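## Task

Move the blue bin and the green bin, and no other bin, over the benches to the bench edge where the hook currently rests. Then set the hook down again in its present spot, lying flat on the bench with its handle sticking out past that edge. Every other object has to finish on the same support it rests on now. Anything that stays in place only because a robot is holding it does not count. At the end, open the grippers and move the arms away.

## Robot and tools

Setup: four identical i2rt Big YAM arms, named arm1, arm2, arm3 and arm4. Each has six joints, a two-finger gripper and a wrist camera. With joints 1 and 6 at zero and the hand level and pointing forward, the camera rides on top of the hand and looks toward the fingertips. The hand reaches about 1.0 m from the joint-1 axis. Two fixed room cameras, room_a and room_b, look down on the benches from above. Calibration places the wrist cameras near x = +/-0.45, y = +/-1.16, and the room cameras near (-0.62, 1.80, 2.19) and (0.94, -1.52, 2.20).

Frame: a single shared scene frame, with its origin on the floor and +z pointing up. The hand point lies midway between the fingertips. The hand's z axis runs along the fingers, and the fingers open and close along its y axis. The poses of the robots' feet are never printed.

execute_actions: the argument "actions" is a list holding one action, or an empty list, which only reports state and images. An action is an object keyed by arm name. Under each name you put "joints", an object with any of joint1_rad to joint6_rad (absolute targets in radians) and gripper_m (absolute fingertip gap in metres). These are joint-space targets, not offsets and not Cartesian poses. Ranges and done-tolerances:
- joint1_rad: -2.879 to 2.879, ±0.045. This is the base yaw; positive is counter-clockwise seen from above, and 0 points the way the foot faces.
- joint2_rad: 0 to 3.141, ±0.14. Shoulder; 0 points the upper arm back, roughly level, and larger values raise it and then bring it forward.
- joint3_rad: 0 to 3.019, ±0.09. Elbow; 0 is fully folded and larger values open it.
- joint4_rad: -1.692 to 1.57, ±0.055. Hand pitch; positive tilts the fingers up.
- joint5_rad: -1.57 to 1.57, ±0.03. Sideways swing; positive goes to the arm's right.
- joint6_rad: -2.094 to 2.094, ±0.035. Hand roll; positive is clockwise when viewed from behind the hand.
- gripper_m: 0 to 0.093, ±0.003. Each finger pad grips with roughly 50 to 62 N at most, and some grippers give less.
All motions in an action start at once and may finish at different times. Each joint moves at its own speed, so the hand can sweep a wide path. An action lasts at most 15 s. A joint or arm you leave out may still be driving toward its earlier target. An unknown key or an out-of-range number rejects the whole call, and nothing moves. The optional "cameras" list takes names from arm1_cam_wrist to arm4_cam_wrist, room_a, room_b or "all". Omitting it, null or ["all"] returns every camera; [] returns none.

Result lines: each robot's state, including joint_positions and the joint torques (the whole drive output, offset, scaled and noisy, so not a clean contact signal). The "pictures" line gives the order of the images. joint_status reports how each commanded joint ended:
- off_target: it stopped short and may still be pushing.
- contact_stop or time_out: it now holds where it stopped. A timed-out joint can keep pushing toward a target capped near its current position; on_its_own lists it, and you ease it by sending its reported position.
- not_followed: a self- and inter-arm clearance check blocked that arm's joints, shown with a "joint command not followed" line and a cause. The gripper part still runs, and the blocked targets may be retried later.
- limit_stop_at_motor_heat: see motor heat below.
on_its_own covers what the call did not command; "held at" is the target a joint holds, not where it is. A target very close to the current position may produce no motion. A joint holding up a load sags. The arms do not stop on contact; they keep pressing.

wait: "seconds", 0 to 10. It commands nothing new and returns the same output as an empty action.

zoom_image: "camera" plus "region" [x0, y0, x1, y1] in that camera's pixels, with (0,0) at the top left and at most 504 by 504. It works only on full images from the latest result. Room images are 896x504 and wrist images 504x504.

finished_scene: "scene" (1 or 2). It closes that scene for good, reports success and gives the next task.

If any call reports a stop, the rest of that reply's execute_actions, wait and finished_scene calls are skipped. The simulation keeps running while you compose a reply, and the robots hold their last command during that time.

Hazards: knocking anything onto the floor or out of the work area ends the scene. A hard press between two robots ends the run, and nothing in the state reports arm-to-arm contact. The clearance check may react too late, and between arms it ignores fingers, gripper housings and wrist cameras. Loose objects may occasionally get nudged by outside pushes.

Motor heat: holding loads or pressing heats the motors. A MOTOR HOT line appears from 85 °C. At 100 °C an OVER-TEMPERATURE FAULT drops that arm until it cools; afterwards, resend the targets marked limit_stop_at_motor_heat. Some heat carries into the next scene.



Each tool is called after "Request:" as name([rows], argument=value, ...), one row to a line, values as JSON.

## Session

Request:
execute_actions(actions=[])

Scene clock: 0.00 s.
Joint torques (N m, as the arm reports them, + toward a larger angle): no reading
Motor temperatures (°C, as the motors report them): arm1=[22 23 25 25 25 25] | arm2=[23 25 23 23 25 24] | arm3=[25 22 24 25 25 25] | arm4=[23 22 25 24 22 24]
arm1.joint_positions: joint1_rad=+0.605 joint2_rad=+0.263 joint3_rad=+1.388 joint4_rad=-1.281 joint5_rad=-0.074 joint6_rad=+0.312 gripper_m=+0.094
arm1.joint_status: not commanded
arm1.hand: x=-0.5002 y=-1.1288 z=+1.3268 quat_wxyz=(-0.180, +0.623, -0.439, -0.622) (m; scene frame)
arm2.joint_positions: joint1_rad=-0.567 joint2_rad=+0.502 joint3_rad=+1.628 joint4_rad=-1.485 joint5_rad=-0.112 joint6_rad=-0.119 gripper_m=+0.095
arm2.joint_status: not commanded
arm2.hand: x=+0.5098 y=-1.0892 z=+1.3670 quat_wxyz=(-0.501, +0.442, -0.696, -0.262) (m; scene frame)
arm3.joint_positions: joint1_rad=-0.633 joint2_rad=+0.357 joint3_rad=+1.482 joint4_rad=-1.184 joint5_rad=-0.241 joint6_rad=-0.704 gripper_m=+0.094
arm3.joint_status: not commanded
arm3.hand: x=-0.5221 y=+1.1044 z=+1.4423 quat_wxyz=(-0.122, -0.473, -0.553, +0.676) (m; scene frame)
arm4.joint_positions: joint1_rad=-0.141 joint2_rad=+0.455 joint3_rad=+1.561 joint4_rad=-1.469 joint5_rad=-0.305 joint6_rad=+0.091 gripper_m=+0.095
arm4.joint_status: not commanded
arm4.hand: x=+0.4907 y=+1.0794 z=+1.4071 quat_wxyz=(-0.459, -0.618, -0.538, +0.343) (m; scene frame)
pictures: arm1_cam_wrist, arm2_cam_wrist, arm3_cam_wrist, arm4_cam_wrist, room_a, room_b
Images, in order (width x height): arm1_cam_wrist 504x504, arm2_cam_wrist 504x504, arm3_cam_wrist 504x504, arm4_cam_wrist 504x504, room_a 896x504, room_b 896x504.

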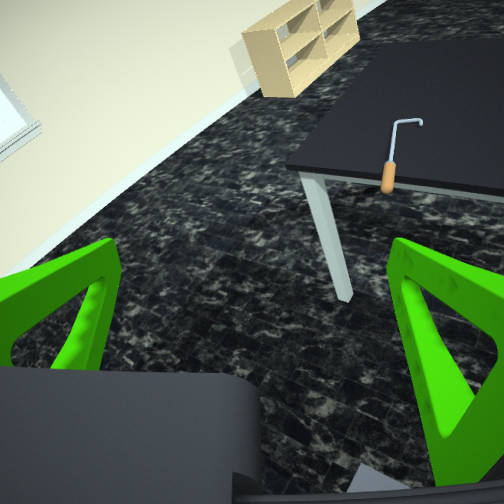

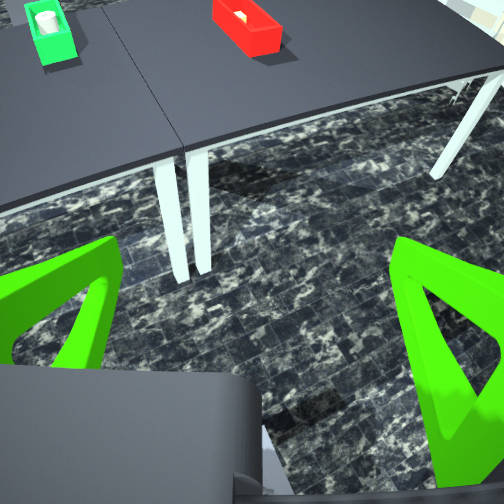

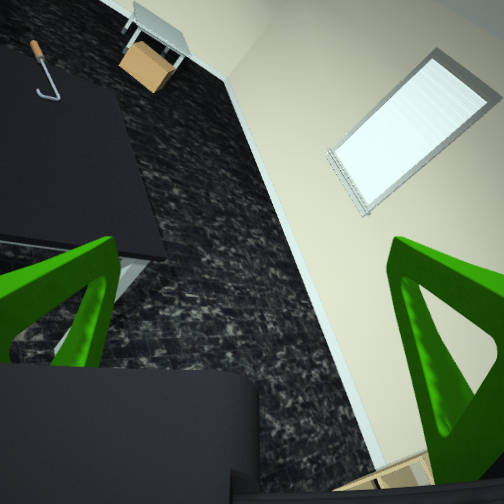

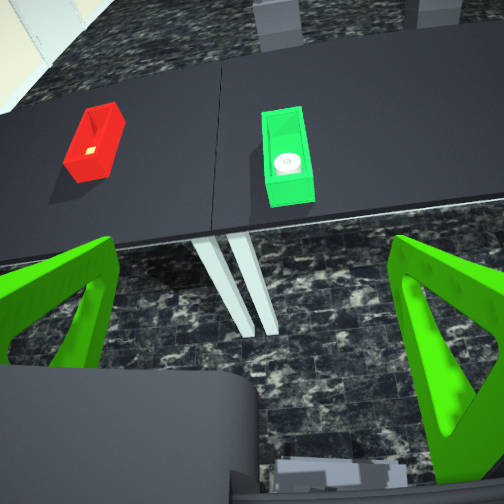

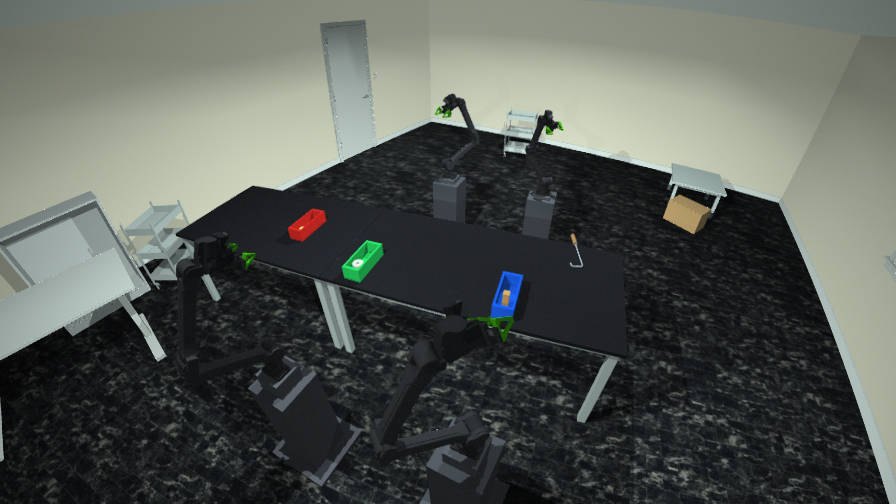

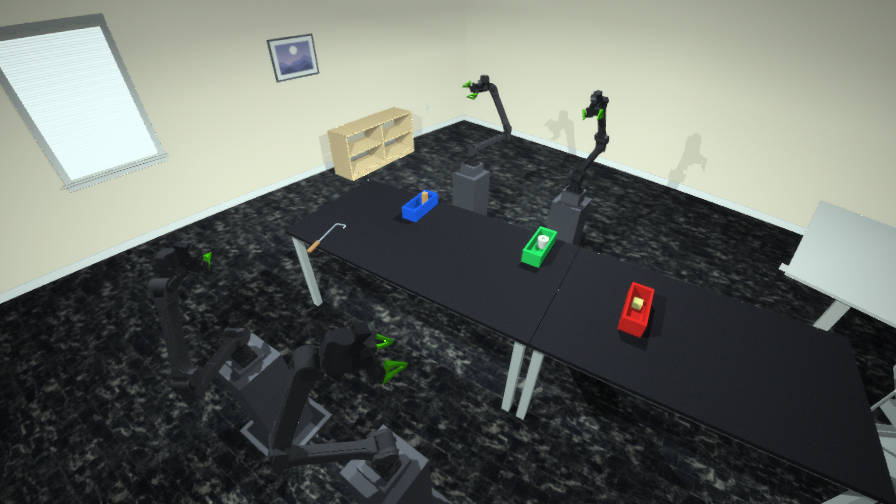

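Request:
zoom_image(camera="room_b", region=[250, 150, 700, 400])

Request:
zoom_image(camera="room_a", region=[250, 150, 700, 400])

Region (250, 150, 700, 400) of room_b's 896x504 image, scaled by 1.120, with more detail than that image has.

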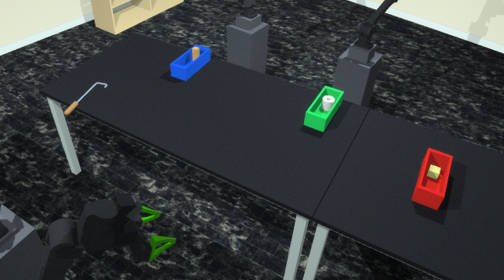

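Region (250, 150, 700, 400) of room_a's 896x504 image, scaled by 1.120, with more detail than that image has.

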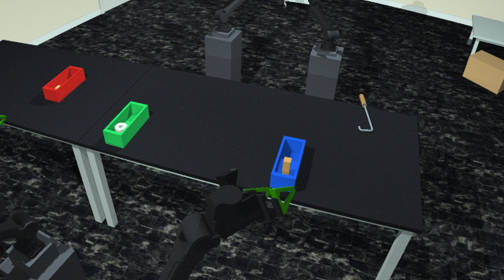

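Request:
execute_actions([
  {"arm1":{"joints":{"joint1_rad":0,"joint2_rad":1.2,"joint3_rad":1.2,"joint4_rad":-0.6,"joint5_rad":0,"joint6_rad":0}},"arm2":{"joints":{"joint1_rad":0,"joint2_rad":1.5,"joint3_rad":1.5,"joint4_rad":-0.6,"joint5_rad":0,"joint6_rad":0}},"arm3":{"joints":{"joint1_rad":0,"joint2_rad":1.2,"joint3_rad":1.5,"joint4_rad":-0.9,"joint5_rad":0,"joint6_rad":0}},"arm4":{"joints":{"joint1_rad":0,"joint2_rad":1.5,"joint3_rad":1.2,"joint4_rad":-0.3,"joint5_rad":0,"joint6_rad":0}}},
])

Scene clock: 34.77 s.
Joint torques (N m, as the arm reports them, + toward a larger angle): arm1=[ 1.39 -6.94 12.32  2.36 -0.02 -0.06] | arm2=[ -2.5  -12.88  13.67   2.22   0.11   0.  ] | arm3=[  0.67 -10.29   9.98   3.1    0.02   0.24] | arm4=[ -0.47 -11.82   9.31   2.63   0.34  -0.08]
Motor temperatures (°C, as the motors report them): arm1=[22 24 27 25 25 25] | arm2=[23 26 25 23 25 24] | arm3=[25 23 26 25 25 25] | arm4=[23 23 27 24 22 24]
arm1.joint_positions: joint1_rad=-0.002 joint2_rad=+1.202 joint3_rad=+1.190 joint4_rad=-0.619 joint5_rad=-0.001 joint6_rad=+0.009 gripper_m=+0.094
arm1.joint_status: all done
arm1.hand: x=-0.4409 y=-0.6620 z=+1.0788 quat_wxyz=(-0.315, +0.627, -0.638, -0.318) (m; scene frame)
arm2.joint_positions: joint1_rad=+0.007 joint2_rad=+1.503 joint3_rad=+1.485 joint4_rad=-0.619 joint5_rad=+0.000 joint6_rad=-0.008 gripper_m=+0.095
arm2.joint_status: all done
arm2.hand: x=+0.4983 y=-0.5551 z=+1.0888 quat_wxyz=(-0.325, +0.615, -0.652, -0.303) (m; scene frame)
arm3.joint_positions: joint1_rad=-0.005 joint2_rad=+1.208 joint3_rad=+1.481 joint4_rad=-0.914 joint5_rad=-0.001 joint6_rad=-0.017 gripper_m=+0.094
arm3.joint_status: all done
arm3.hand: x=-0.5569 y=+0.6906 z=+1.2509 quat_wxyz=(-0.293, -0.671, -0.590, +0.340) (m; scene frame)
arm4.joint_positions: joint1_rad=-0.004 joint2_rad=+1.495 joint3_rad=+1.189 joint4_rad=-0.323 joint5_rad=-0.004 joint6_rad=+0.009 gripper_m=+0.095
arm4.joint_status: all done
arm4.hand: x=+0.3975 y=+0.5761 z=+1.0433 quat_wxyz=(-0.305, -0.670, -0.589, +0.333) (m; scene frame)
pictures: arm1_cam_wrist, arm2_cam_wrist, arm3_cam_wrist, arm4_cam_wrist, room_a, room_b
camera_calibration (this result's frames):
arm1_cam_wrist: T_world_to_cam=[[0.999716, -0.0198942, -0.013136, 0.44084], [-0.0229932, -0.950166, -0.310894, -0.299098], [-0.00629635, 0.311108, -0.950354, 1.35149], [0, 0, 0, 1]] pos_world=[-0.439082, -0.695882, 1.1972]
arm2_cam_wrist: T_world_to_cam=[[0.997365, -0.0725391, 0.0003894, -0.534276], [-0.0691739, -0.952685, -0.295983, -0.167073], [0.0218413, 0.295176, -0.955193, 1.31501], [0, 0, 0, 1]] pos_world=[0.49259, -0.586083, 1.20684]
arm3_cam_wrist: T_world_to_cam=[[-0.99118, 0.132497, -0.00254635, -0.638829], [0.126896, 0.943393, -0.306441, -0.192353], [-0.0382003, -0.304062, -0.951886, 1.50285], [0, 0, 0, 1]] pos_world=[-0.551377, 0.723065, 1.36997]
arm4_cam_wrist: T_world_to_cam=[[-0.993724, 0.111063, -0.0133224, 0.343502], [0.109701, 0.944329, -0.310175, -0.257539], [-0.0218683, -0.30969, -0.950586, 1.30599], [0, 0, 0, 1]] pos_world=[0.398158, 0.609501, 1.16615]
Images, in order (width x height): arm1_cam_wrist 504x504, arm2_cam_wrist 504x504, arm3_cam_wrist 504x504, arm4_cam_wrist 504x504, room_a 896x504, room_b 896x504.

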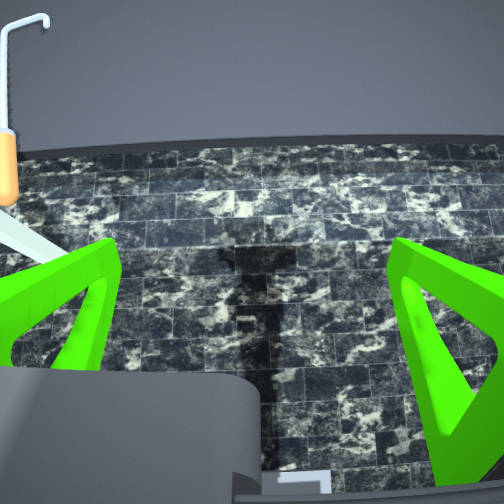

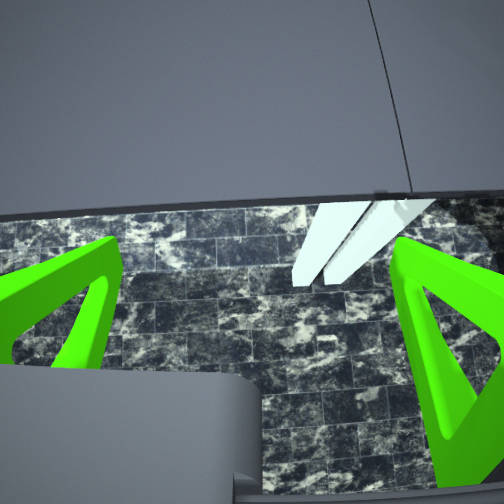

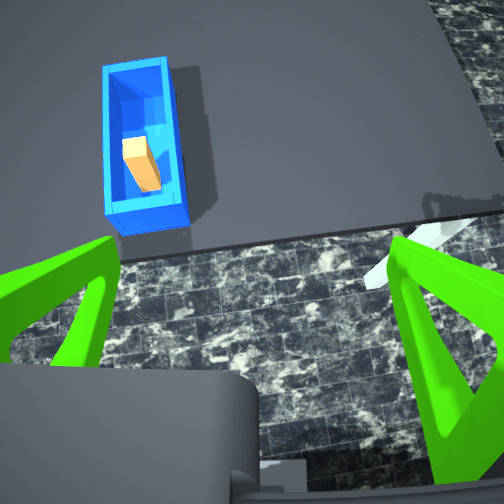

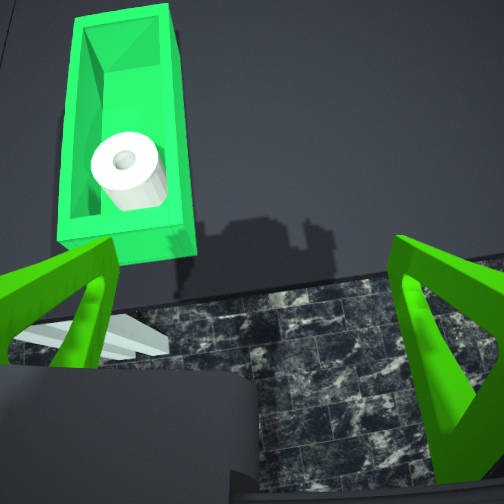

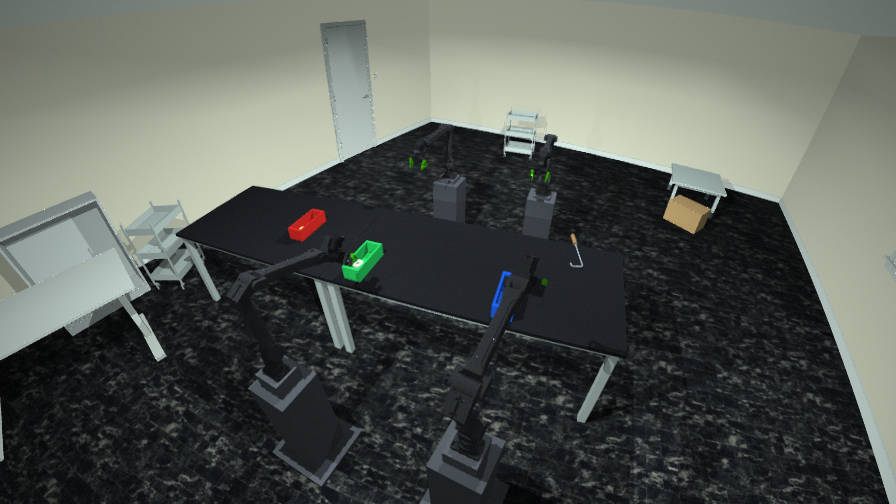

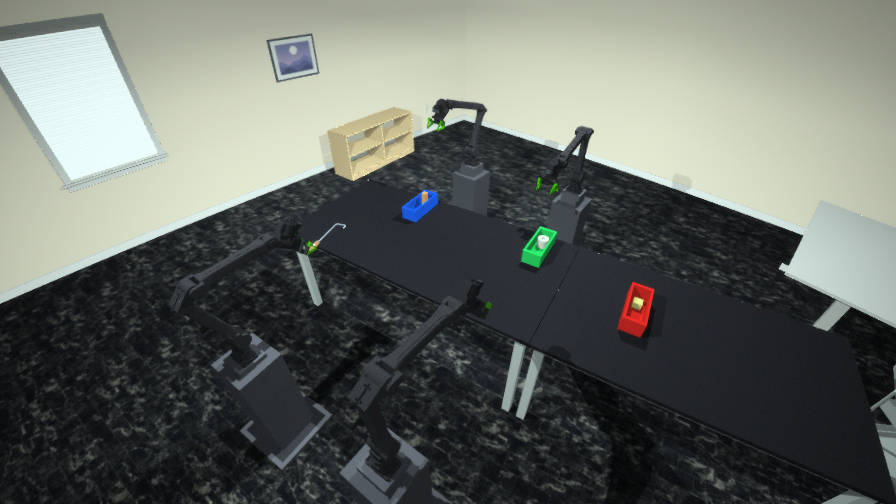

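Request:
execute_actions([
  {"arm1":{"joints":{"joint4_rad":0.2}},"arm2":{"joints":{"joint3_rad":2.0}},"arm3":{"joints":{"joint2_rad":1.7}},"arm4":{"joints":{"joint1_rad":0.3}}},
], cameras=["arm1_cam_wrist","arm2_cam_wrist","arm3_cam_wrist","arm4_cam_wrist"])

Scene clock: 60.93 s.
Joint torques (N m, as the arm reports them, + toward a larger angle): arm1=[ 1.24 -7.26 12.41  2.43 -0.03 -0.08] | arm2=[ -2.77 -10.75  13.58   2.2    0.11  -0.04] | arm3=[  0.7  -18.77   9.57   2.31   0.02   0.25] | arm4=[ -1.05 -10.77   9.13   2.79   0.21   0.06]
Motor temperatures (°C, as the motors report them): arm1=[22 24 31 25 25 25] | arm2=[23 27 29 23 25 24] | arm3=[25 23 29 25 25 26] | arm4=[23 23 29 24 22 24]
arm1.joint_positions: joint1_rad=-0.002 joint2_rad=+1.202 joint3_rad=+1.190 joint4_rad=+0.180 joint5_rad=-0.001 joint6_rad=+0.009 gripper_m=+0.094
arm1.joint_status: all done
arm1.hand: x=-0.4402 y=-0.6159 z=+1.2644 quat_wxyz=(-0.536, +0.455, -0.464, -0.539) (m; scene frame)
arm2.joint_positions: joint1_rad=+0.007 joint2_rad=+1.489 joint3_rad=+1.978 joint4_rad=-0.611 joint5_rad=+0.000 joint6_rad=-0.008 gripper_m=+0.095
arm2.joint_status: all done
arm2.hand: x=+0.4983 y=-0.5545 z=+1.3915 quat_wxyz=(-0.482, +0.517, -0.548, -0.448) (m; scene frame)
arm3.joint_positions: joint1_rad=-0.005 joint2_rad=+1.710 joint3_rad=+1.481 joint4_rad=-0.913 joint5_rad=-0.001 joint6_rad=-0.017 gripper_m=+0.094
arm3.joint_status: all done
arm3.hand: x=-0.5698 y=+0.5906 z=+0.9724 quat_wxyz=(-0.141, -0.733, -0.646, +0.161) (m; scene frame)
arm4.joint_positions: joint1_rad=+0.302 joint2_rad=+1.495 joint3_rad=+1.189 joint4_rad=-0.323 joint5_rad=-0.001 joint6_rad=+0.007 gripper_m=+0.095
arm4.joint_status: all done
arm4.hand: x=+0.5871 y=+0.5829 z=+1.0447 quat_wxyz=(-0.352, -0.572, -0.684, +0.284) (m; scene frame)
pictures: arm1_cam_wrist, arm2_cam_wrist, arm3_cam_wrist, arm4_cam_wrist
camera_calibration (this result's frames):
arm1_cam_wrist: T_world_to_cam=[[0.999791, -0.00824742, -0.018688, 0.457683], [-0.0204106, -0.439971, -0.89778, 0.859829], [-0.000817836, 0.897974, -0.440048, 1.2322], [0, 0, 0, 1]] pos_world=[-0.439031, -0.724408, 1.32272]
arm2_cam_wrist: T_world_to_cam=[[0.997405, -0.0719318, -0.00285578, -0.529581], [-0.0514237, -0.684157, -0.72752, 0.66359], [0.050378, 0.725779, -0.686081, 1.45406], [0, 0, 0, 1]] pos_world=[0.489078, -0.639423, 1.47887]
arm3_cam_wrist: T_world_to_cam=[[-0.991131, 0.132669, -0.00765865, -0.634118], [0.128896, 0.973768, 0.187515, -0.678879], [0.0323351, 0.184864, -0.982232, 0.987768], [0, 0, 0, 1]] pos_world=[-0.572929, 0.562596, 1.09266]
arm4_cam_wrist: T_world_to_cam=[[-0.981359, -0.191881, -0.0108259, 0.697919], [-0.178977, 0.932982, -0.312269, -0.10604], [0.0700188, -0.30451, -0.949932, 1.25589], [0, 0, 0, 1]] pos_world=[0.577994, 0.615284, 1.16746]
Images, in order (width x height): arm1_cam_wrist 504x504, arm2_cam_wrist 504x504, arm3_cam_wrist 504x504, arm4_cam_wrist 504x504.

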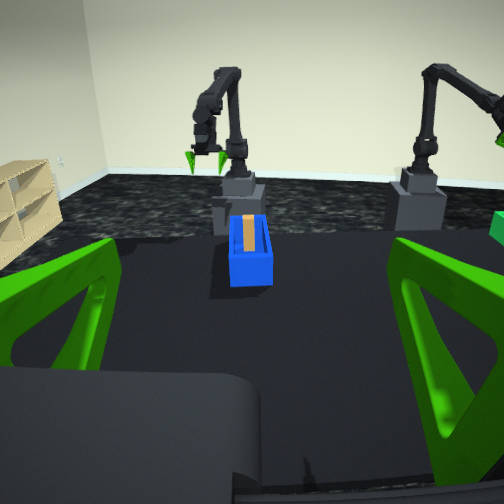

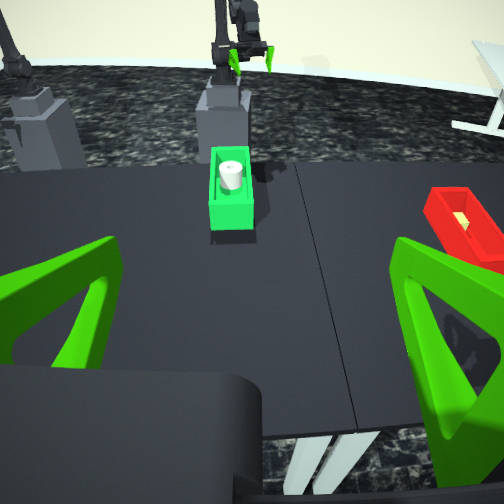

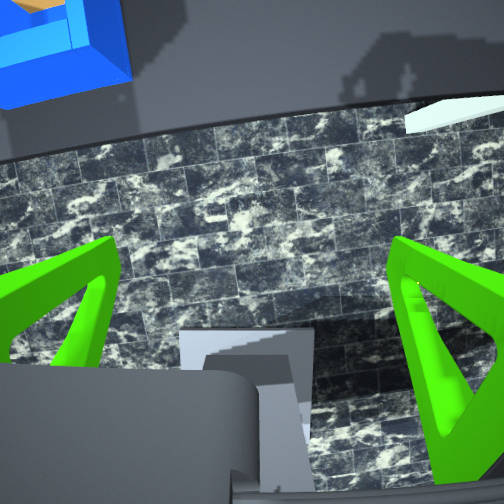

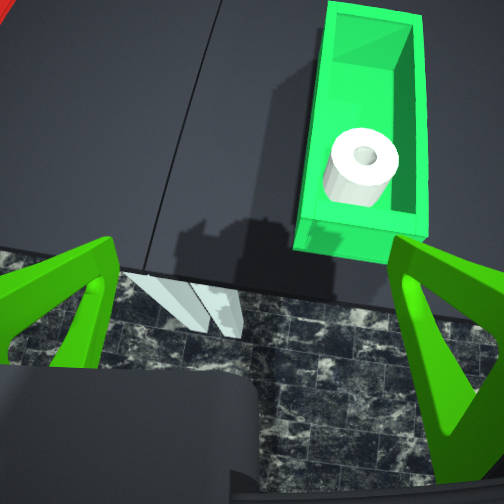

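Request:
execute_actions([
  {"arm1":{"joints":{"joint1_rad":0.56,"joint2_rad":2.297,"joint3_rad":1.275,"joint4_rad":1.045,"joint5_rad":0.35,"joint6_rad":0}},"arm2":{"joints":{"joint2_rad":1.1,"joint3_rad":2.5,"joint4_rad":-1.0}},"arm3":{"joints":{"joint1_rad":0.21,"joint2_rad":1.943,"joint3_rad":0.855,"joint4_rad":0.71,"gripper_m":0.06}},"arm4":{"joints":{"joint1_rad":0.165,"joint2_rad":1.943,"joint3_rad":0.855,"joint4_rad":0.71,"gripper_m":0.06}}},
])

Scene clock: 183.53 s.
Joint torques (N m, as the arm reports them, + toward a larger angle): arm1=[  1.4  -17.21   8.9    2.44   0.02  -0.05] | arm2=[-2.9   1.39  4.35  1.25  0.09 -0.03] | arm3=[ -0.42 -17.46   4.94   3.61   0.07   0.24] | arm4=[ -0.03 -12.38   6.47   3.06   0.14   0.01]
Motor temperatures (°C, as the motors report them): arm1=[22 25 34 26 25 25] | arm2=[23 27 32 24 25 24] | arm3=[25 26 30 25 25 26] | arm4=[23 24 32 24 22 24]
arm1.joint_positions: joint1_rad=+0.558 joint2_rad=+2.296 joint3_rad=+1.251 joint4_rad=+1.025 joint5_rad=+0.348 joint6_rad=+0.007 gripper_m=+0.094
arm1.joint_status: all done
arm1.hand: x=-0.7898 y=-0.5243 z=+0.7534 quat_wxyz=(-0.439, +0.555, -0.454, -0.542) (m; scene frame)
arm2.joint_positions: joint1_rad=+0.007 joint2_rad=+1.100 joint3_rad=+2.498 joint4_rad=-0.995 joint5_rad=+0.000 joint6_rad=-0.007 gripper_m=+0.095
arm2.joint_status: all done
arm2.hand: x=+0.4697 y=-0.9865 z=+1.7059 quat_wxyz=(-0.608, +0.382, -0.405, -0.565) (m; scene frame)
arm3.joint_positions: joint1_rad=+0.220 joint2_rad=+1.952 joint3_rad=+0.857 joint4_rad=+0.688 joint5_rad=-0.002 joint6_rad=-0.015 gripper_m=+0.060
arm3.joint_status: all done
arm3.hand: x=-0.4296 y=+0.5754 z=+0.8069 quat_wxyz=(-0.404, -0.561, -0.618, +0.374) (m; scene frame)
arm4.joint_positions: joint1_rad=+0.160 joint2_rad=+1.950 joint3_rad=+0.832 joint4_rad=+0.685 joint5_rad=-0.001 joint6_rad=+0.007 gripper_m=+0.060
arm4.joint_status: all done
arm4.hand: x=+0.5003 y=+0.5819 z=+0.8009 quat_wxyz=(-0.392, -0.586, -0.607, +0.367) (m; scene frame)
pictures: arm1_cam_wrist, arm2_cam_wrist, arm3_cam_wrist, arm4_cam_wrist, room_a, room_b
camera_calibration (this result's frames):
arm1_cam_wrist: T_world_to_cam=[[0.98003, 0.198498, -0.0117963, 0.88605], [0.109472, -0.588109, -0.801339, 0.386552], [-0.166002, 0.784045, -0.598095, 0.853639], [0, 0, 0, 1]] pos_world=[-0.768967, -0.617836, 0.830768]
arm2_cam_wrist: T_world_to_cam=[[0.997557, -0.0696111, -0.00577311, -0.524052], [-0.0215816, -0.228554, -0.973292, 1.44997], [0.0664325, 0.971039, -0.229499, 1.44024], [0, 0, 0, 1]] pos_world=[0.458386, -1.10361, 1.73875]
arm3_cam_wrist: T_world_to_cam=[[-0.995808, -0.0914398, -0.00213381, -0.371898], [-0.0770006, 0.850695, -0.519989, -0.0978225], [0.049363, -0.517645, -0.85417, 1.13167], [0, 0, 0, 1]] pos_world=[-0.433734, 0.635016, 0.914981]
arm4_cam_wrist: T_world_to_cam=[[-0.998635, -0.0514357, -0.00910347, 0.535483], [-0.0403552, 0.870362, -0.490756, -0.0867012], [0.0331657, -0.489719, -0.871249, 1.09333], [0, 0, 0, 1]] pos_world=[0.494992, 0.63843, 0.914891]
Images, in order (width x height): arm1_cam_wrist 504x504, arm2_cam_wrist 504x504, arm3_cam_wrist 504x504, arm4_cam_wrist 504x504, room_a 896x504, room_b 896x504.

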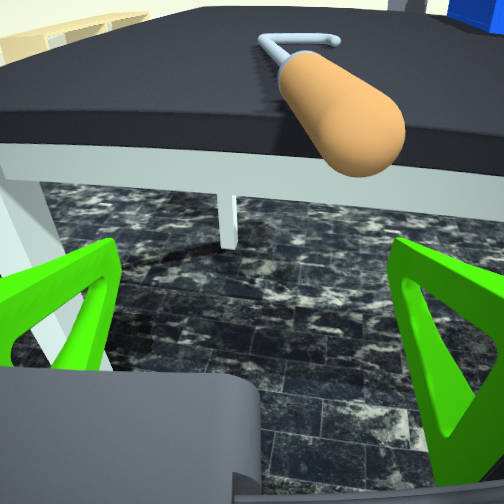

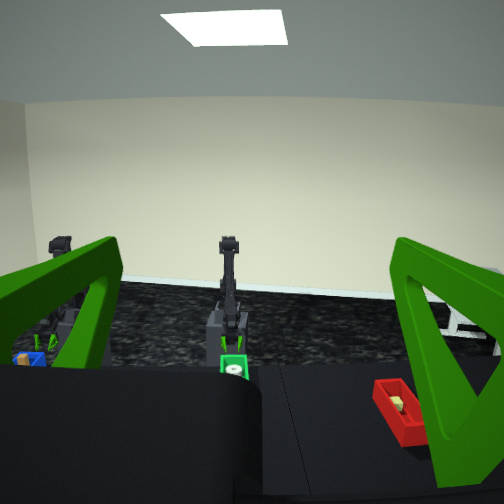

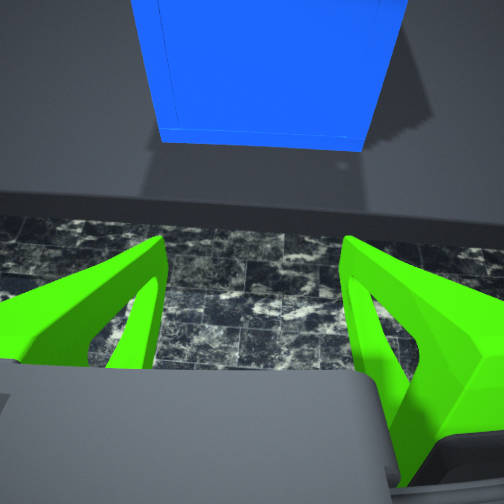

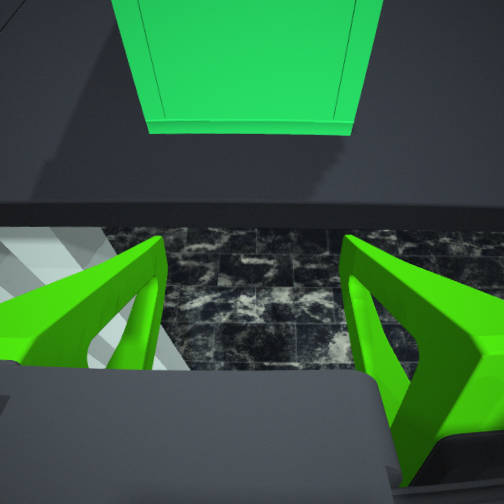

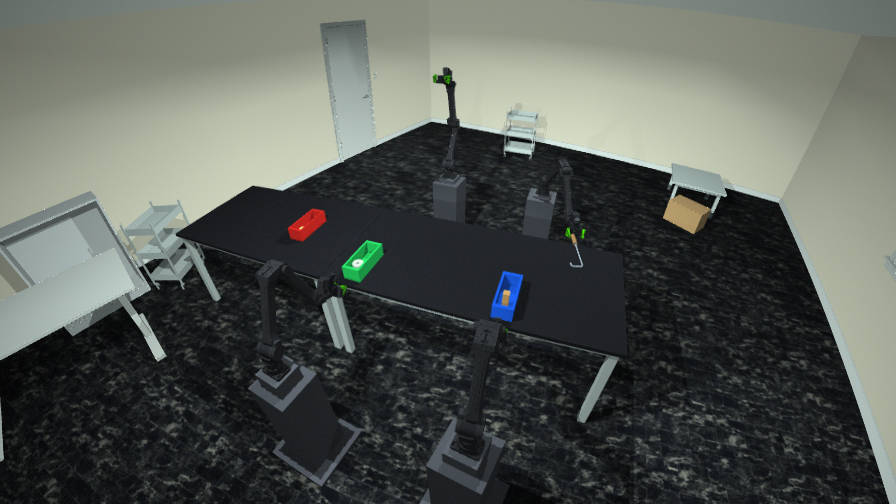

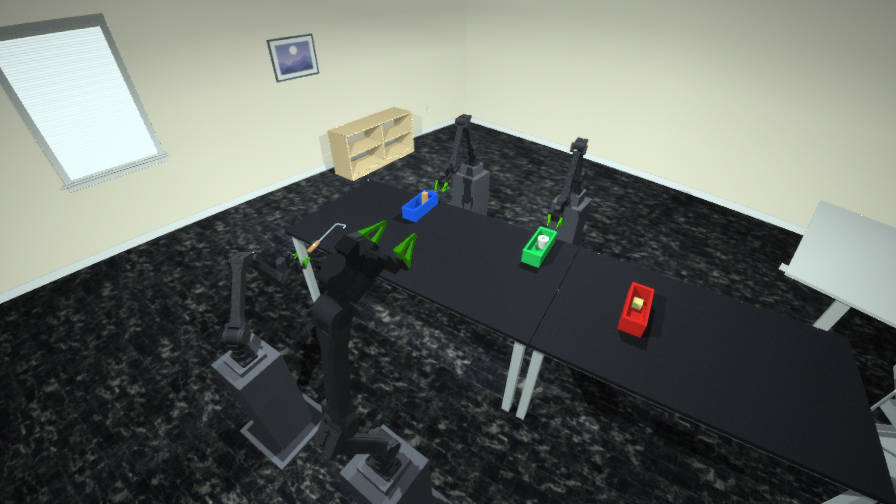

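Request:
execute_actions([
  {"arm1":{"joints":{"joint1_rad":0.461,"joint2_rad":2.227,"joint3_rad":1.2,"joint4_rad":1.06,"joint5_rad":0.181}},"arm3":{"joints":{"joint1_rad":0.205,"joint2_rad":2.065,"joint3_rad":1.10,"joint4_rad":0.635}},"arm4":{"joints":{"joint2_rad":2.065,"joint3_rad":1.11,"joint4_rad":0.635}}},
], cameras=["arm1_cam_wrist","arm3_cam_wrist","arm4_cam_wrist"])

Scene clock: 230.63 s.
Joint torques (N m, as the arm reports them, + toward a larger angle): arm1=[  1.59 -19.19   6.59   2.47  -0.18  -0.06] | arm2=[-2.75  1.06  4.28  1.26  0.11  0.02] | arm3=[ -0.82 -20.     7.62   2.2    0.07   0.23] | arm4=[ -0.12 -14.88   7.45   1.9    0.2   -0.05]
Motor temperatures (°C, as the motors report them): arm1=[22 28 32 26 25 25] | arm2=[23 26 27 23 25 24] | arm3=[25 26 28 26 25 26] | arm4=[23 25 30 24 22 24]
arm1.joint_positions: joint1_rad=+0.459 joint2_rad=+2.257 joint3_rad=+1.201 joint4_rad=+1.041 joint5_rad=+0.183 joint6_rad=+0.007 gripper_m=+0.094
arm1.joint_status: all done
arm1.hand: x=-0.7436 y=-0.5103 z=+0.7637 quat_wxyz=(-0.420, +0.568, -0.436, -0.558) (m; scene frame)
arm2.joint_positions: joint1_rad=+0.007 joint2_rad=+1.100 joint3_rad=+2.498 joint4_rad=-0.995 joint5_rad=+0.000 joint6_rad=-0.007 gripper_m=+0.095
arm2.joint_status: not commanded
arm2.hand: x=+0.4697 y=-0.9865 z=+1.7059 quat_wxyz=(-0.608, +0.382, -0.405, -0.565) (m; scene frame)
arm3.joint_positions: joint1_rad=+0.220 joint2_rad=+2.070 joint3_rad=+1.071 joint4_rad=+0.644 joint5_rad=-0.002 joint6_rad=-0.015 gripper_m=+0.060
arm3.joint_status: all done
arm3.hand: x=-0.4238 y=+0.5024 z=+0.8104 quat_wxyz=(-0.420, -0.552, -0.607, +0.389) (m; scene frame)
arm4.joint_positions: joint1_rad=+0.160 joint2_rad=+2.062 joint3_rad=+1.086 joint4_rad=+0.646 joint5_rad=-0.001 joint6_rad=+0.007 gripper_m=+0.060
arm4.joint_status: all done
arm4.hand: x=+0.5044 y=+0.4905 z=+0.8259 quat_wxyz=(-0.423, -0.566, -0.586, +0.397) (m; scene frame)
pictures: arm1_cam_wrist, arm3_cam_wrist, arm4_cam_wrist
camera_calibration (this result's frames):
arm1_cam_wrist: T_world_to_cam=[[0.964851, 0.262283, -0.0164442, 0.862927], [0.143321, -0.577615, -0.80363, 0.430213], [-0.220277, 0.773026, -0.594903, 0.808053], [0, 0, 0, 1]] pos_world=[-0.71626, -0.602479, 0.840635]
arm3_cam_wrist: T_world_to_cam=[[-0.995858, -0.0909087, -0.00168222, -0.373487], [-0.0742121, 0.823367, -0.562636, 0.0159994], [0.0525336, -0.560181, -0.826703, 1.09702], [0, 0, 0, 1]] pos_world=[-0.428383, 0.567404, 0.915285]
arm4_cam_wrist: T_world_to_cam=[[-0.998631, -0.0515941, -0.00860742, 0.534758], [-0.0371748, 0.815817, -0.577114, 0.101775], [0.0367977, -0.576004, -0.816618, 1.06558], [0, 0, 0, 1]] pos_world=[0.498599, 0.558339, 0.93351]
Images, in order (width x height): arm1_cam_wrist 504x504, arm3_cam_wrist 504x504, arm4_cam_wrist 504x504.

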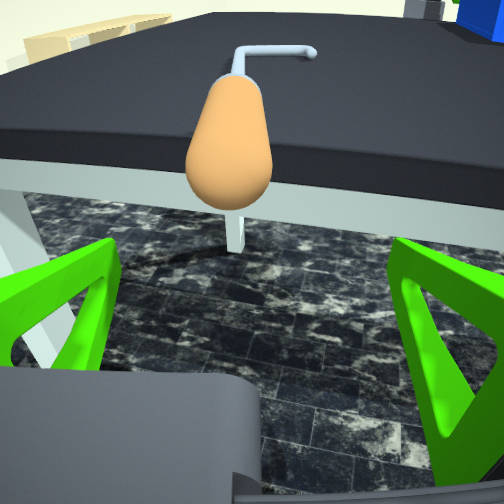

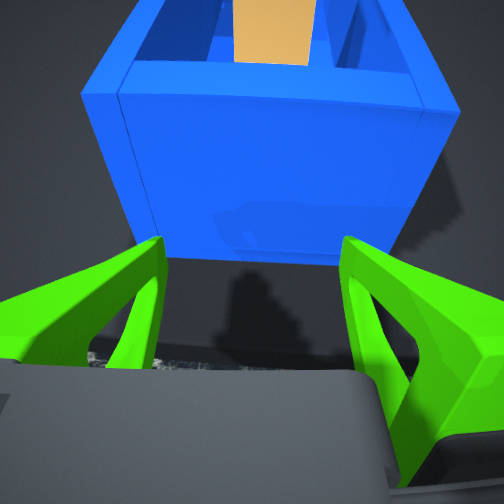

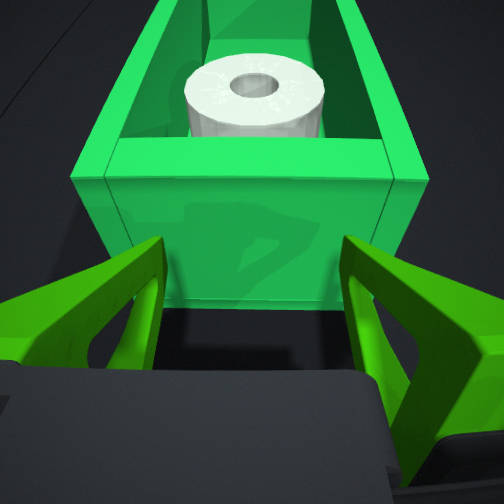

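Request:
execute_actions([
  {"arm1":{"joints":{"joint1_rad":0.4495,"joint2_rad":2.335,"joint3_rad":1.49,"joint4_rad":0.86,"joint5_rad":0.16}},"arm3":{"joints":{"joint2_rad":2.172,"joint3_rad":1.305,"joint4_rad":0.55}},"arm4":{"joints":{"joint2_rad":2.178,"joint3_rad":1.30,"joint4_rad":0.545}}},
], cameras=["arm1_cam_wrist","arm3_cam_wrist","arm4_cam_wrist"])

Scene clock: 245.73 s.
Joint torques (N m, as the arm reports them, + toward a larger angle): arm1=[  0.66 -19.02  11.     1.51  -0.19  -0.05] | arm2=[-2.95  1.11  4.31  1.23  0.13 -0.01] | arm3=[ -0.83 -21.43   9.17   2.14  -0.01   0.23] | arm4=[ -0.41 -16.34   8.96   1.71   0.12  -0.08]
Motor temperatures (°C, as the motors report them): arm1=[22 29 31 26 25 25] | arm2=[23 26 27 23 25 24] | arm3=[25 26 29 25 25 26] | arm4=[23 25 31 24 22 24]
arm1.joint_positions: joint1_rad=+0.457 joint2_rad=+2.331 joint3_rad=+1.457 joint4_rad=+0.868 joint5_rad=+0.162 joint6_rad=+0.007 gripper_m=+0.094
arm1.joint_status: all done
arm1.hand: x=-0.7783 y=-0.4431 z=+0.7824 quat_wxyz=(-0.416, +0.568, -0.429, -0.565) (m; scene frame)
arm2.joint_positions: joint1_rad=+0.007 joint2_rad=+1.100 joint3_rad=+2.498 joint4_rad=-0.995 joint5_rad=+0.000 joint6_rad=-0.007 gripper_m=+0.095
arm2.joint_status: not commanded
arm2.hand: x=+0.4697 y=-0.9865 z=+1.7059 quat_wxyz=(-0.608, +0.382, -0.405, -0.565) (m; scene frame)
arm3.joint_positions: joint1_rad=+0.220 joint2_rad=+2.171 joint3_rad=+1.261 joint4_rad=+0.560 joint5_rad=+0.000 joint6_rad=-0.014 gripper_m=+0.060
arm3.joint_status: all done
arm3.hand: x=-0.4197 y=+0.4451 z=+0.8061 quat_wxyz=(-0.421, -0.551, -0.605, +0.391) (m; scene frame)
arm4.joint_positions: joint1_rad=+0.160 joint2_rad=+2.172 joint3_rad=+1.261 joint4_rad=+0.556 joint5_rad=+0.001 joint6_rad=+0.007 gripper_m=+0.060
arm4.joint_status: all done
arm4.hand: x=+0.5067 y=+0.4410 z=+0.8064 quat_wxyz=(-0.415, -0.571, -0.591, +0.390) (m; scene frame)
pictures: arm1_cam_wrist, arm3_cam_wrist, arm4_cam_wrist
camera_calibration (this result's frames):
arm1_cam_wrist: T_world_to_cam=[[0.959718, 0.280355, -0.0185176, 0.88472], [0.150314, -0.568004, -0.809183, 0.503109], [-0.237376, 0.773804, -0.587265, 0.74073], [0, 0, 0, 1]] pos_world=[-0.748874, -0.535447, 0.858496]
arm3_cam_wrist: T_world_to_cam=[[-0.996078, -0.0884641, -0.00169829, -0.375765], [-0.071869, 0.820119, -0.567661, 0.0675459], [0.0516105, -0.565313, -0.823261, 1.06035], [0, 0, 0, 1]] pos_world=[-0.424163, 0.510794, 0.910653]
arm4_cam_wrist: T_world_to_cam=[[-0.99869, -0.0504895, -0.00833035, 0.533611], [-0.0373388, 0.83031, -0.556049, 0.107615], [0.0349914, -0.55501, -0.831108, 1.02436], [0, 0, 0, 1]] pos_world=[0.501087, 0.506116, 0.915636]
Images, in order (width x height): arm1_cam_wrist 504x504, arm3_cam_wrist 504x504, arm4_cam_wrist 504x504.

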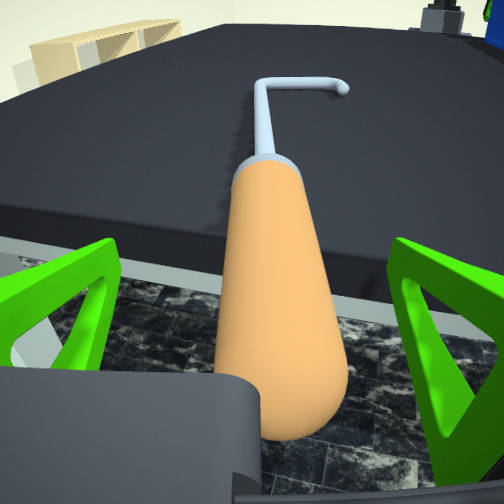

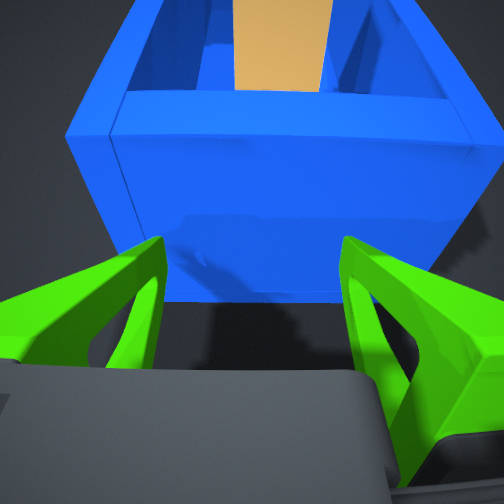

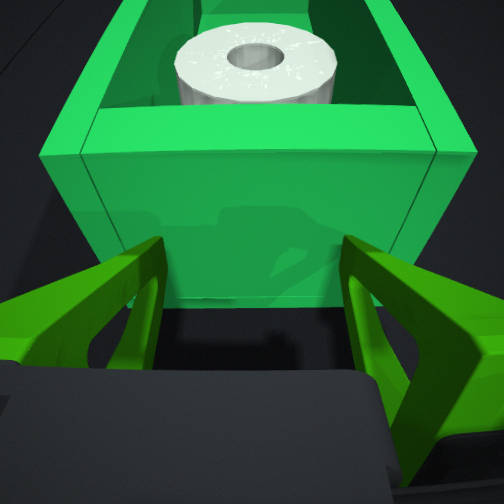

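Request:
execute_actions([
  {"arm1":{"joints":{"gripper_m":0.0}},"arm3":{"joints":{"joint2_rad":2.292,"joint3_rad":1.525,"joint4_rad":0.505}},"arm4":{"joints":{"joint2_rad":2.296,"joint3_rad":1.52,"joint4_rad":0.50}}},
], cameras=["arm1_cam_wrist","arm3_cam_wrist","arm4_cam_wrist"])

Scene clock: 250.67 s.
Joint torques (N m, as the arm reports them, + toward a larger angle): arm1=[  0.83 -19.01  11.08   1.51  -0.15  -0.05] | arm2=[-2.77  1.02  4.22  1.26  0.11  0.02] | arm3=[ -0.85 -23.63   9.98   2.16  -0.01   0.23] | arm4=[  0.41 -17.86   9.91   1.68   0.11  -0.06]
Motor temperatures (°C, as the motors report them): arm1=[22 29 32 26 25 25] | arm2=[23 26 27 23 25 24] | arm3=[25 27 30 25 25 26] | arm4=[23 26 31 24 22 24]
arm1.joint_positions: joint1_rad=+0.456 joint2_rad=+2.331 joint3_rad=+1.457 joint4_rad=+0.868 joint5_rad=+0.161 joint6_rad=+0.006 gripper_m=+0.029
arm1.joint_status: gripper_m off_target (ended at +0.029, target +0.000)
arm1.hand: x=-0.7777 y=-0.4428 z=+0.7823 quat_wxyz=(-0.417, +0.569, -0.429, -0.564) (m; scene frame)
arm2.joint_positions: joint1_rad=+0.007 joint2_rad=+1.100 joint3_rad=+2.498 joint4_rad=-0.995 joint5_rad=+0.000 joint6_rad=-0.007 gripper_m=+0.095
arm2.joint_status: not commanded
arm2.hand: x=+0.4697 y=-0.9865 z=+1.7059 quat_wxyz=(-0.608, +0.382, -0.405, -0.565) (m; scene frame)
arm3.joint_positions: joint1_rad=+0.220 joint2_rad=+2.291 joint3_rad=+1.476 joint4_rad=+0.515 joint5_rad=+0.000 joint6_rad=-0.014 gripper_m=+0.060
arm3.joint_status: all done
arm3.hand: x=-0.4146 y=+0.3832 z=+0.8070 quat_wxyz=(-0.436, -0.542, -0.594, +0.404) (m; scene frame)
arm4.joint_positions: joint1_rad=+0.160 joint2_rad=+2.290 joint3_rad=+1.480 joint4_rad=+0.511 joint5_rad=+0.001 joint6_rad=+0.007 gripper_m=+0.060
arm4.joint_status: all done
arm4.hand: x=+0.5096 y=+0.3768 z=+0.8112 quat_wxyz=(-0.432, -0.560, -0.579, +0.406) (m; scene frame)
pictures: arm1_cam_wrist, arm3_cam_wrist, arm4_cam_wrist
camera_calibration (this result's frames):
arm1_cam_wrist: T_world_to_cam=[[0.959735, 0.280374, -0.017317, 0.883066], [0.151342, -0.568018, -0.808981, 0.503749], [-0.236653, 0.773787, -0.587579, 0.741383], [0, 0, 0, 1]] pos_world=[-0.748296, -0.535122, 0.858436]
arm3_cam_wrist: T_world_to_cam=[[-0.996093, -0.0882989, -0.00136917, -0.376524], [-0.0693112, 0.791313, -0.607469, 0.163433], [0.0547224, -0.605001, -0.794342, 1.019], [0, 0, 0, 1]] pos_world=[-0.419487, 0.453923, 0.908201]
arm4_cam_wrist: T_world_to_cam=[[-0.998689, -0.0505415, -0.00811163, 0.533212], [-0.0354637, 0.797431, -0.602367, 0.212795], [0.036913, -0.60129, -0.798178, 0.982357], [0, 0, 0, 1]] pos_world=[0.503798, 0.447941, 0.916601]
Images, in order (width x height): arm1_cam_wrist 504x504, arm3_cam_wrist 504x504, arm4_cam_wrist 504x504.

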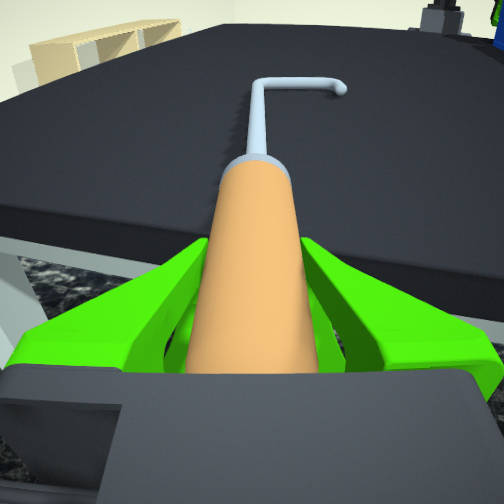

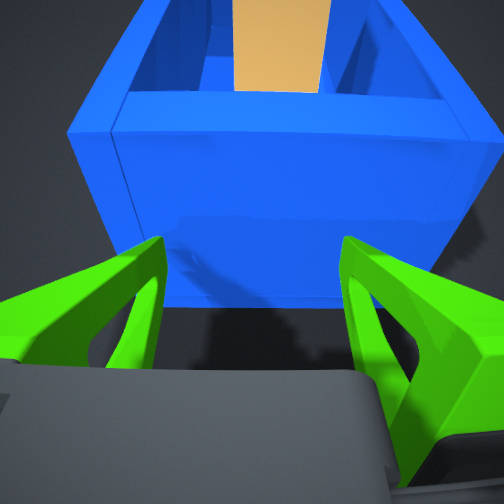

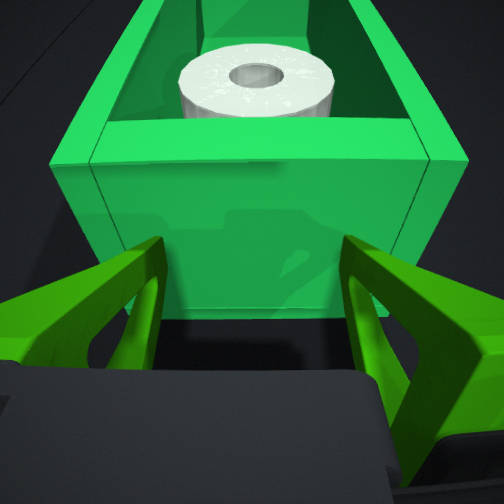

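Request:
execute_actions([
  {"arm1":{"joints":{"joint1_rad":-0.04,"joint2_rad":1.95,"joint5_rad":0.0}},"arm3":{"joints":{"joint2_rad":2.425,"joint3_rad":1.77,"joint4_rad":0.45}},"arm4":{"joints":{"joint2_rad":2.08}}},
], cameras=["arm1_cam_wrist","arm3_cam_wrist","arm4_cam_wrist","room_b"])

Scene clock: 286.10 s.
Joint torques (N m, as the arm reports them, + toward a larger angle): arm1=[  1.7  -19.42  13.36   2.71  -0.12   0.01] | arm2=[-2.76  1.24  4.27  1.32  0.11  0.02] | arm3=[ -0.89 -25.94  10.9    2.2   -0.01   0.23] | arm4=[ -0.77 -17.18   9.08   2.04   0.12  -0.04]
Motor temperatures (°C, as the motors report them): arm1=[22 30 34 25 25 25] | arm2=[23 26 26 23 25 24] | arm3=[25 28 32 25 25 26] | arm4=[23 27 33 24 22 24]
arm1.joint_positions: joint1_rad=-0.045 joint2_rad=+1.973 joint3_rad=+1.454 joint4_rad=+0.833 joint5_rad=+0.001 joint6_rad=+0.001 gripper_m=+0.029
arm1.joint_status: all done
arm1.hand: x=-0.4042 y=-0.3940 z=+1.0559 quat_wxyz=(-0.584, +0.407, -0.430, -0.556) (m; scene frame)
arm2.joint_positions: joint1_rad=+0.007 joint2_rad=+1.100 joint3_rad=+2.498 joint4_rad=-0.995 joint5_rad=+0.000 joint6_rad=-0.007 gripper_m=+0.095
arm2.joint_status: not commanded
arm2.hand: x=+0.4697 y=-0.9865 z=+1.7059 quat_wxyz=(-0.608, +0.382, -0.405, -0.565) (m; scene frame)
arm3.joint_positions: joint1_rad=+0.220 joint2_rad=+2.423 joint3_rad=+1.717 joint4_rad=+0.460 joint5_rad=+0.000 joint6_rad=-0.014 gripper_m=+0.060
arm3.joint_status: all done
arm3.hand: x=-0.4096 y=+0.3221 z=+0.8085 quat_wxyz=(-0.451, -0.531, -0.582, +0.419) (m; scene frame)
arm4.joint_positions: joint1_rad=+0.160 joint2_rad=+2.061 joint3_rad=+1.504 joint4_rad=+0.503 joint5_rad=+0.001 joint6_rad=+0.007 gripper_m=+0.060
arm4.joint_status: all done
arm4.hand: x=+0.5087 y=+0.3670 z=+1.0059 quat_wxyz=(-0.499, -0.506, -0.523, +0.470) (m; scene frame)
pictures: arm1_cam_wrist, arm3_cam_wrist, arm4_cam_wrist, room_b
camera_calibration (this result's frames):
arm1_cam_wrist: T_world_to_cam=[[0.998525, -0.0532286, -0.010716, 0.393013], [-0.026415, -0.303792, -0.952372, 0.879916], [0.047438, 0.95125, -0.30475, 0.838896], [0, 0, 0, 1]] pos_world=[-0.408986, -0.509769, 1.09787]
arm3_cam_wrist: T_world_to_cam=[[-0.996111, -0.0880987, -0.00101681, -0.377291], [-0.0663225, 0.75739, -0.649585, 0.259212], [0.0579977, -0.646992, -0.760288, 0.970305], [0, 0, 0, 1]] pos_world=[-0.414908, 0.398216, 0.905708]
arm4_cam_wrist: T_world_to_cam=[[-0.998692, -0.0506214, -0.00715461, 0.532399], [-0.0263158, 0.628989, -0.776969, 0.570647], [0.0438314, -0.775764, -0.629498, 1.02277], [0, 0, 0, 1]] pos_world=[0.501891, 0.461446, 1.09101]
Images, in order (width x height): arm1_cam_wrist 504x504, arm3_cam_wrist 504x504, arm4_cam_wrist 504x504, room_b 896x504.

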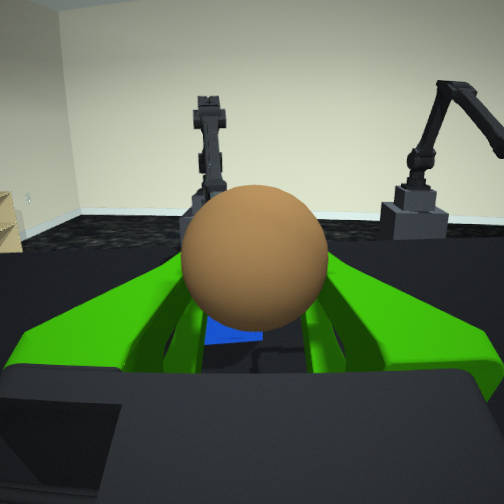

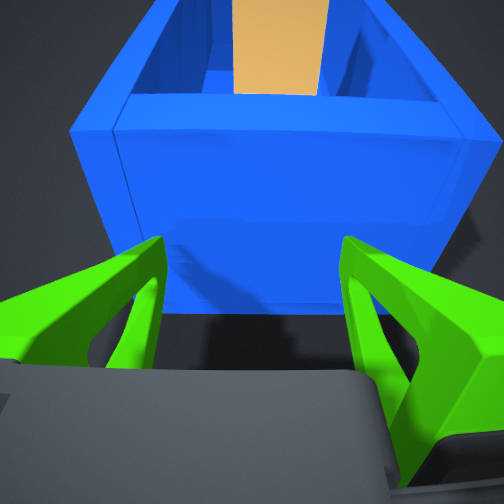

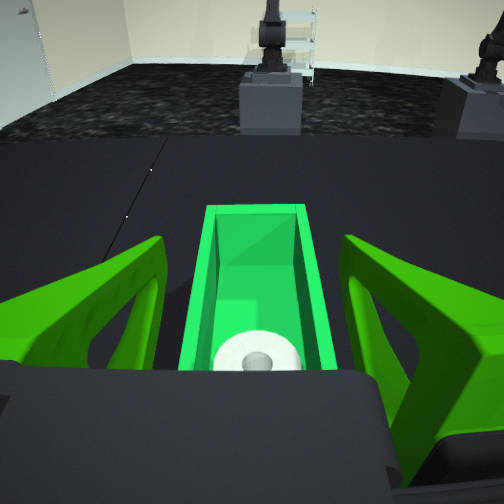

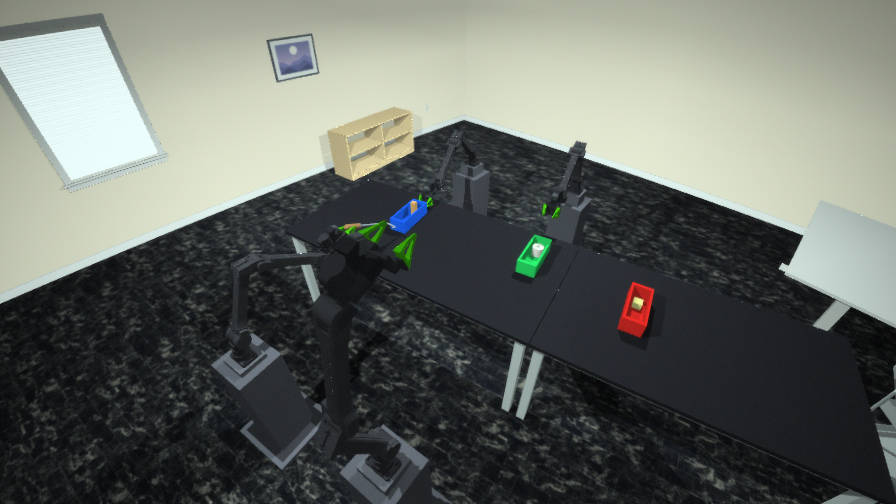

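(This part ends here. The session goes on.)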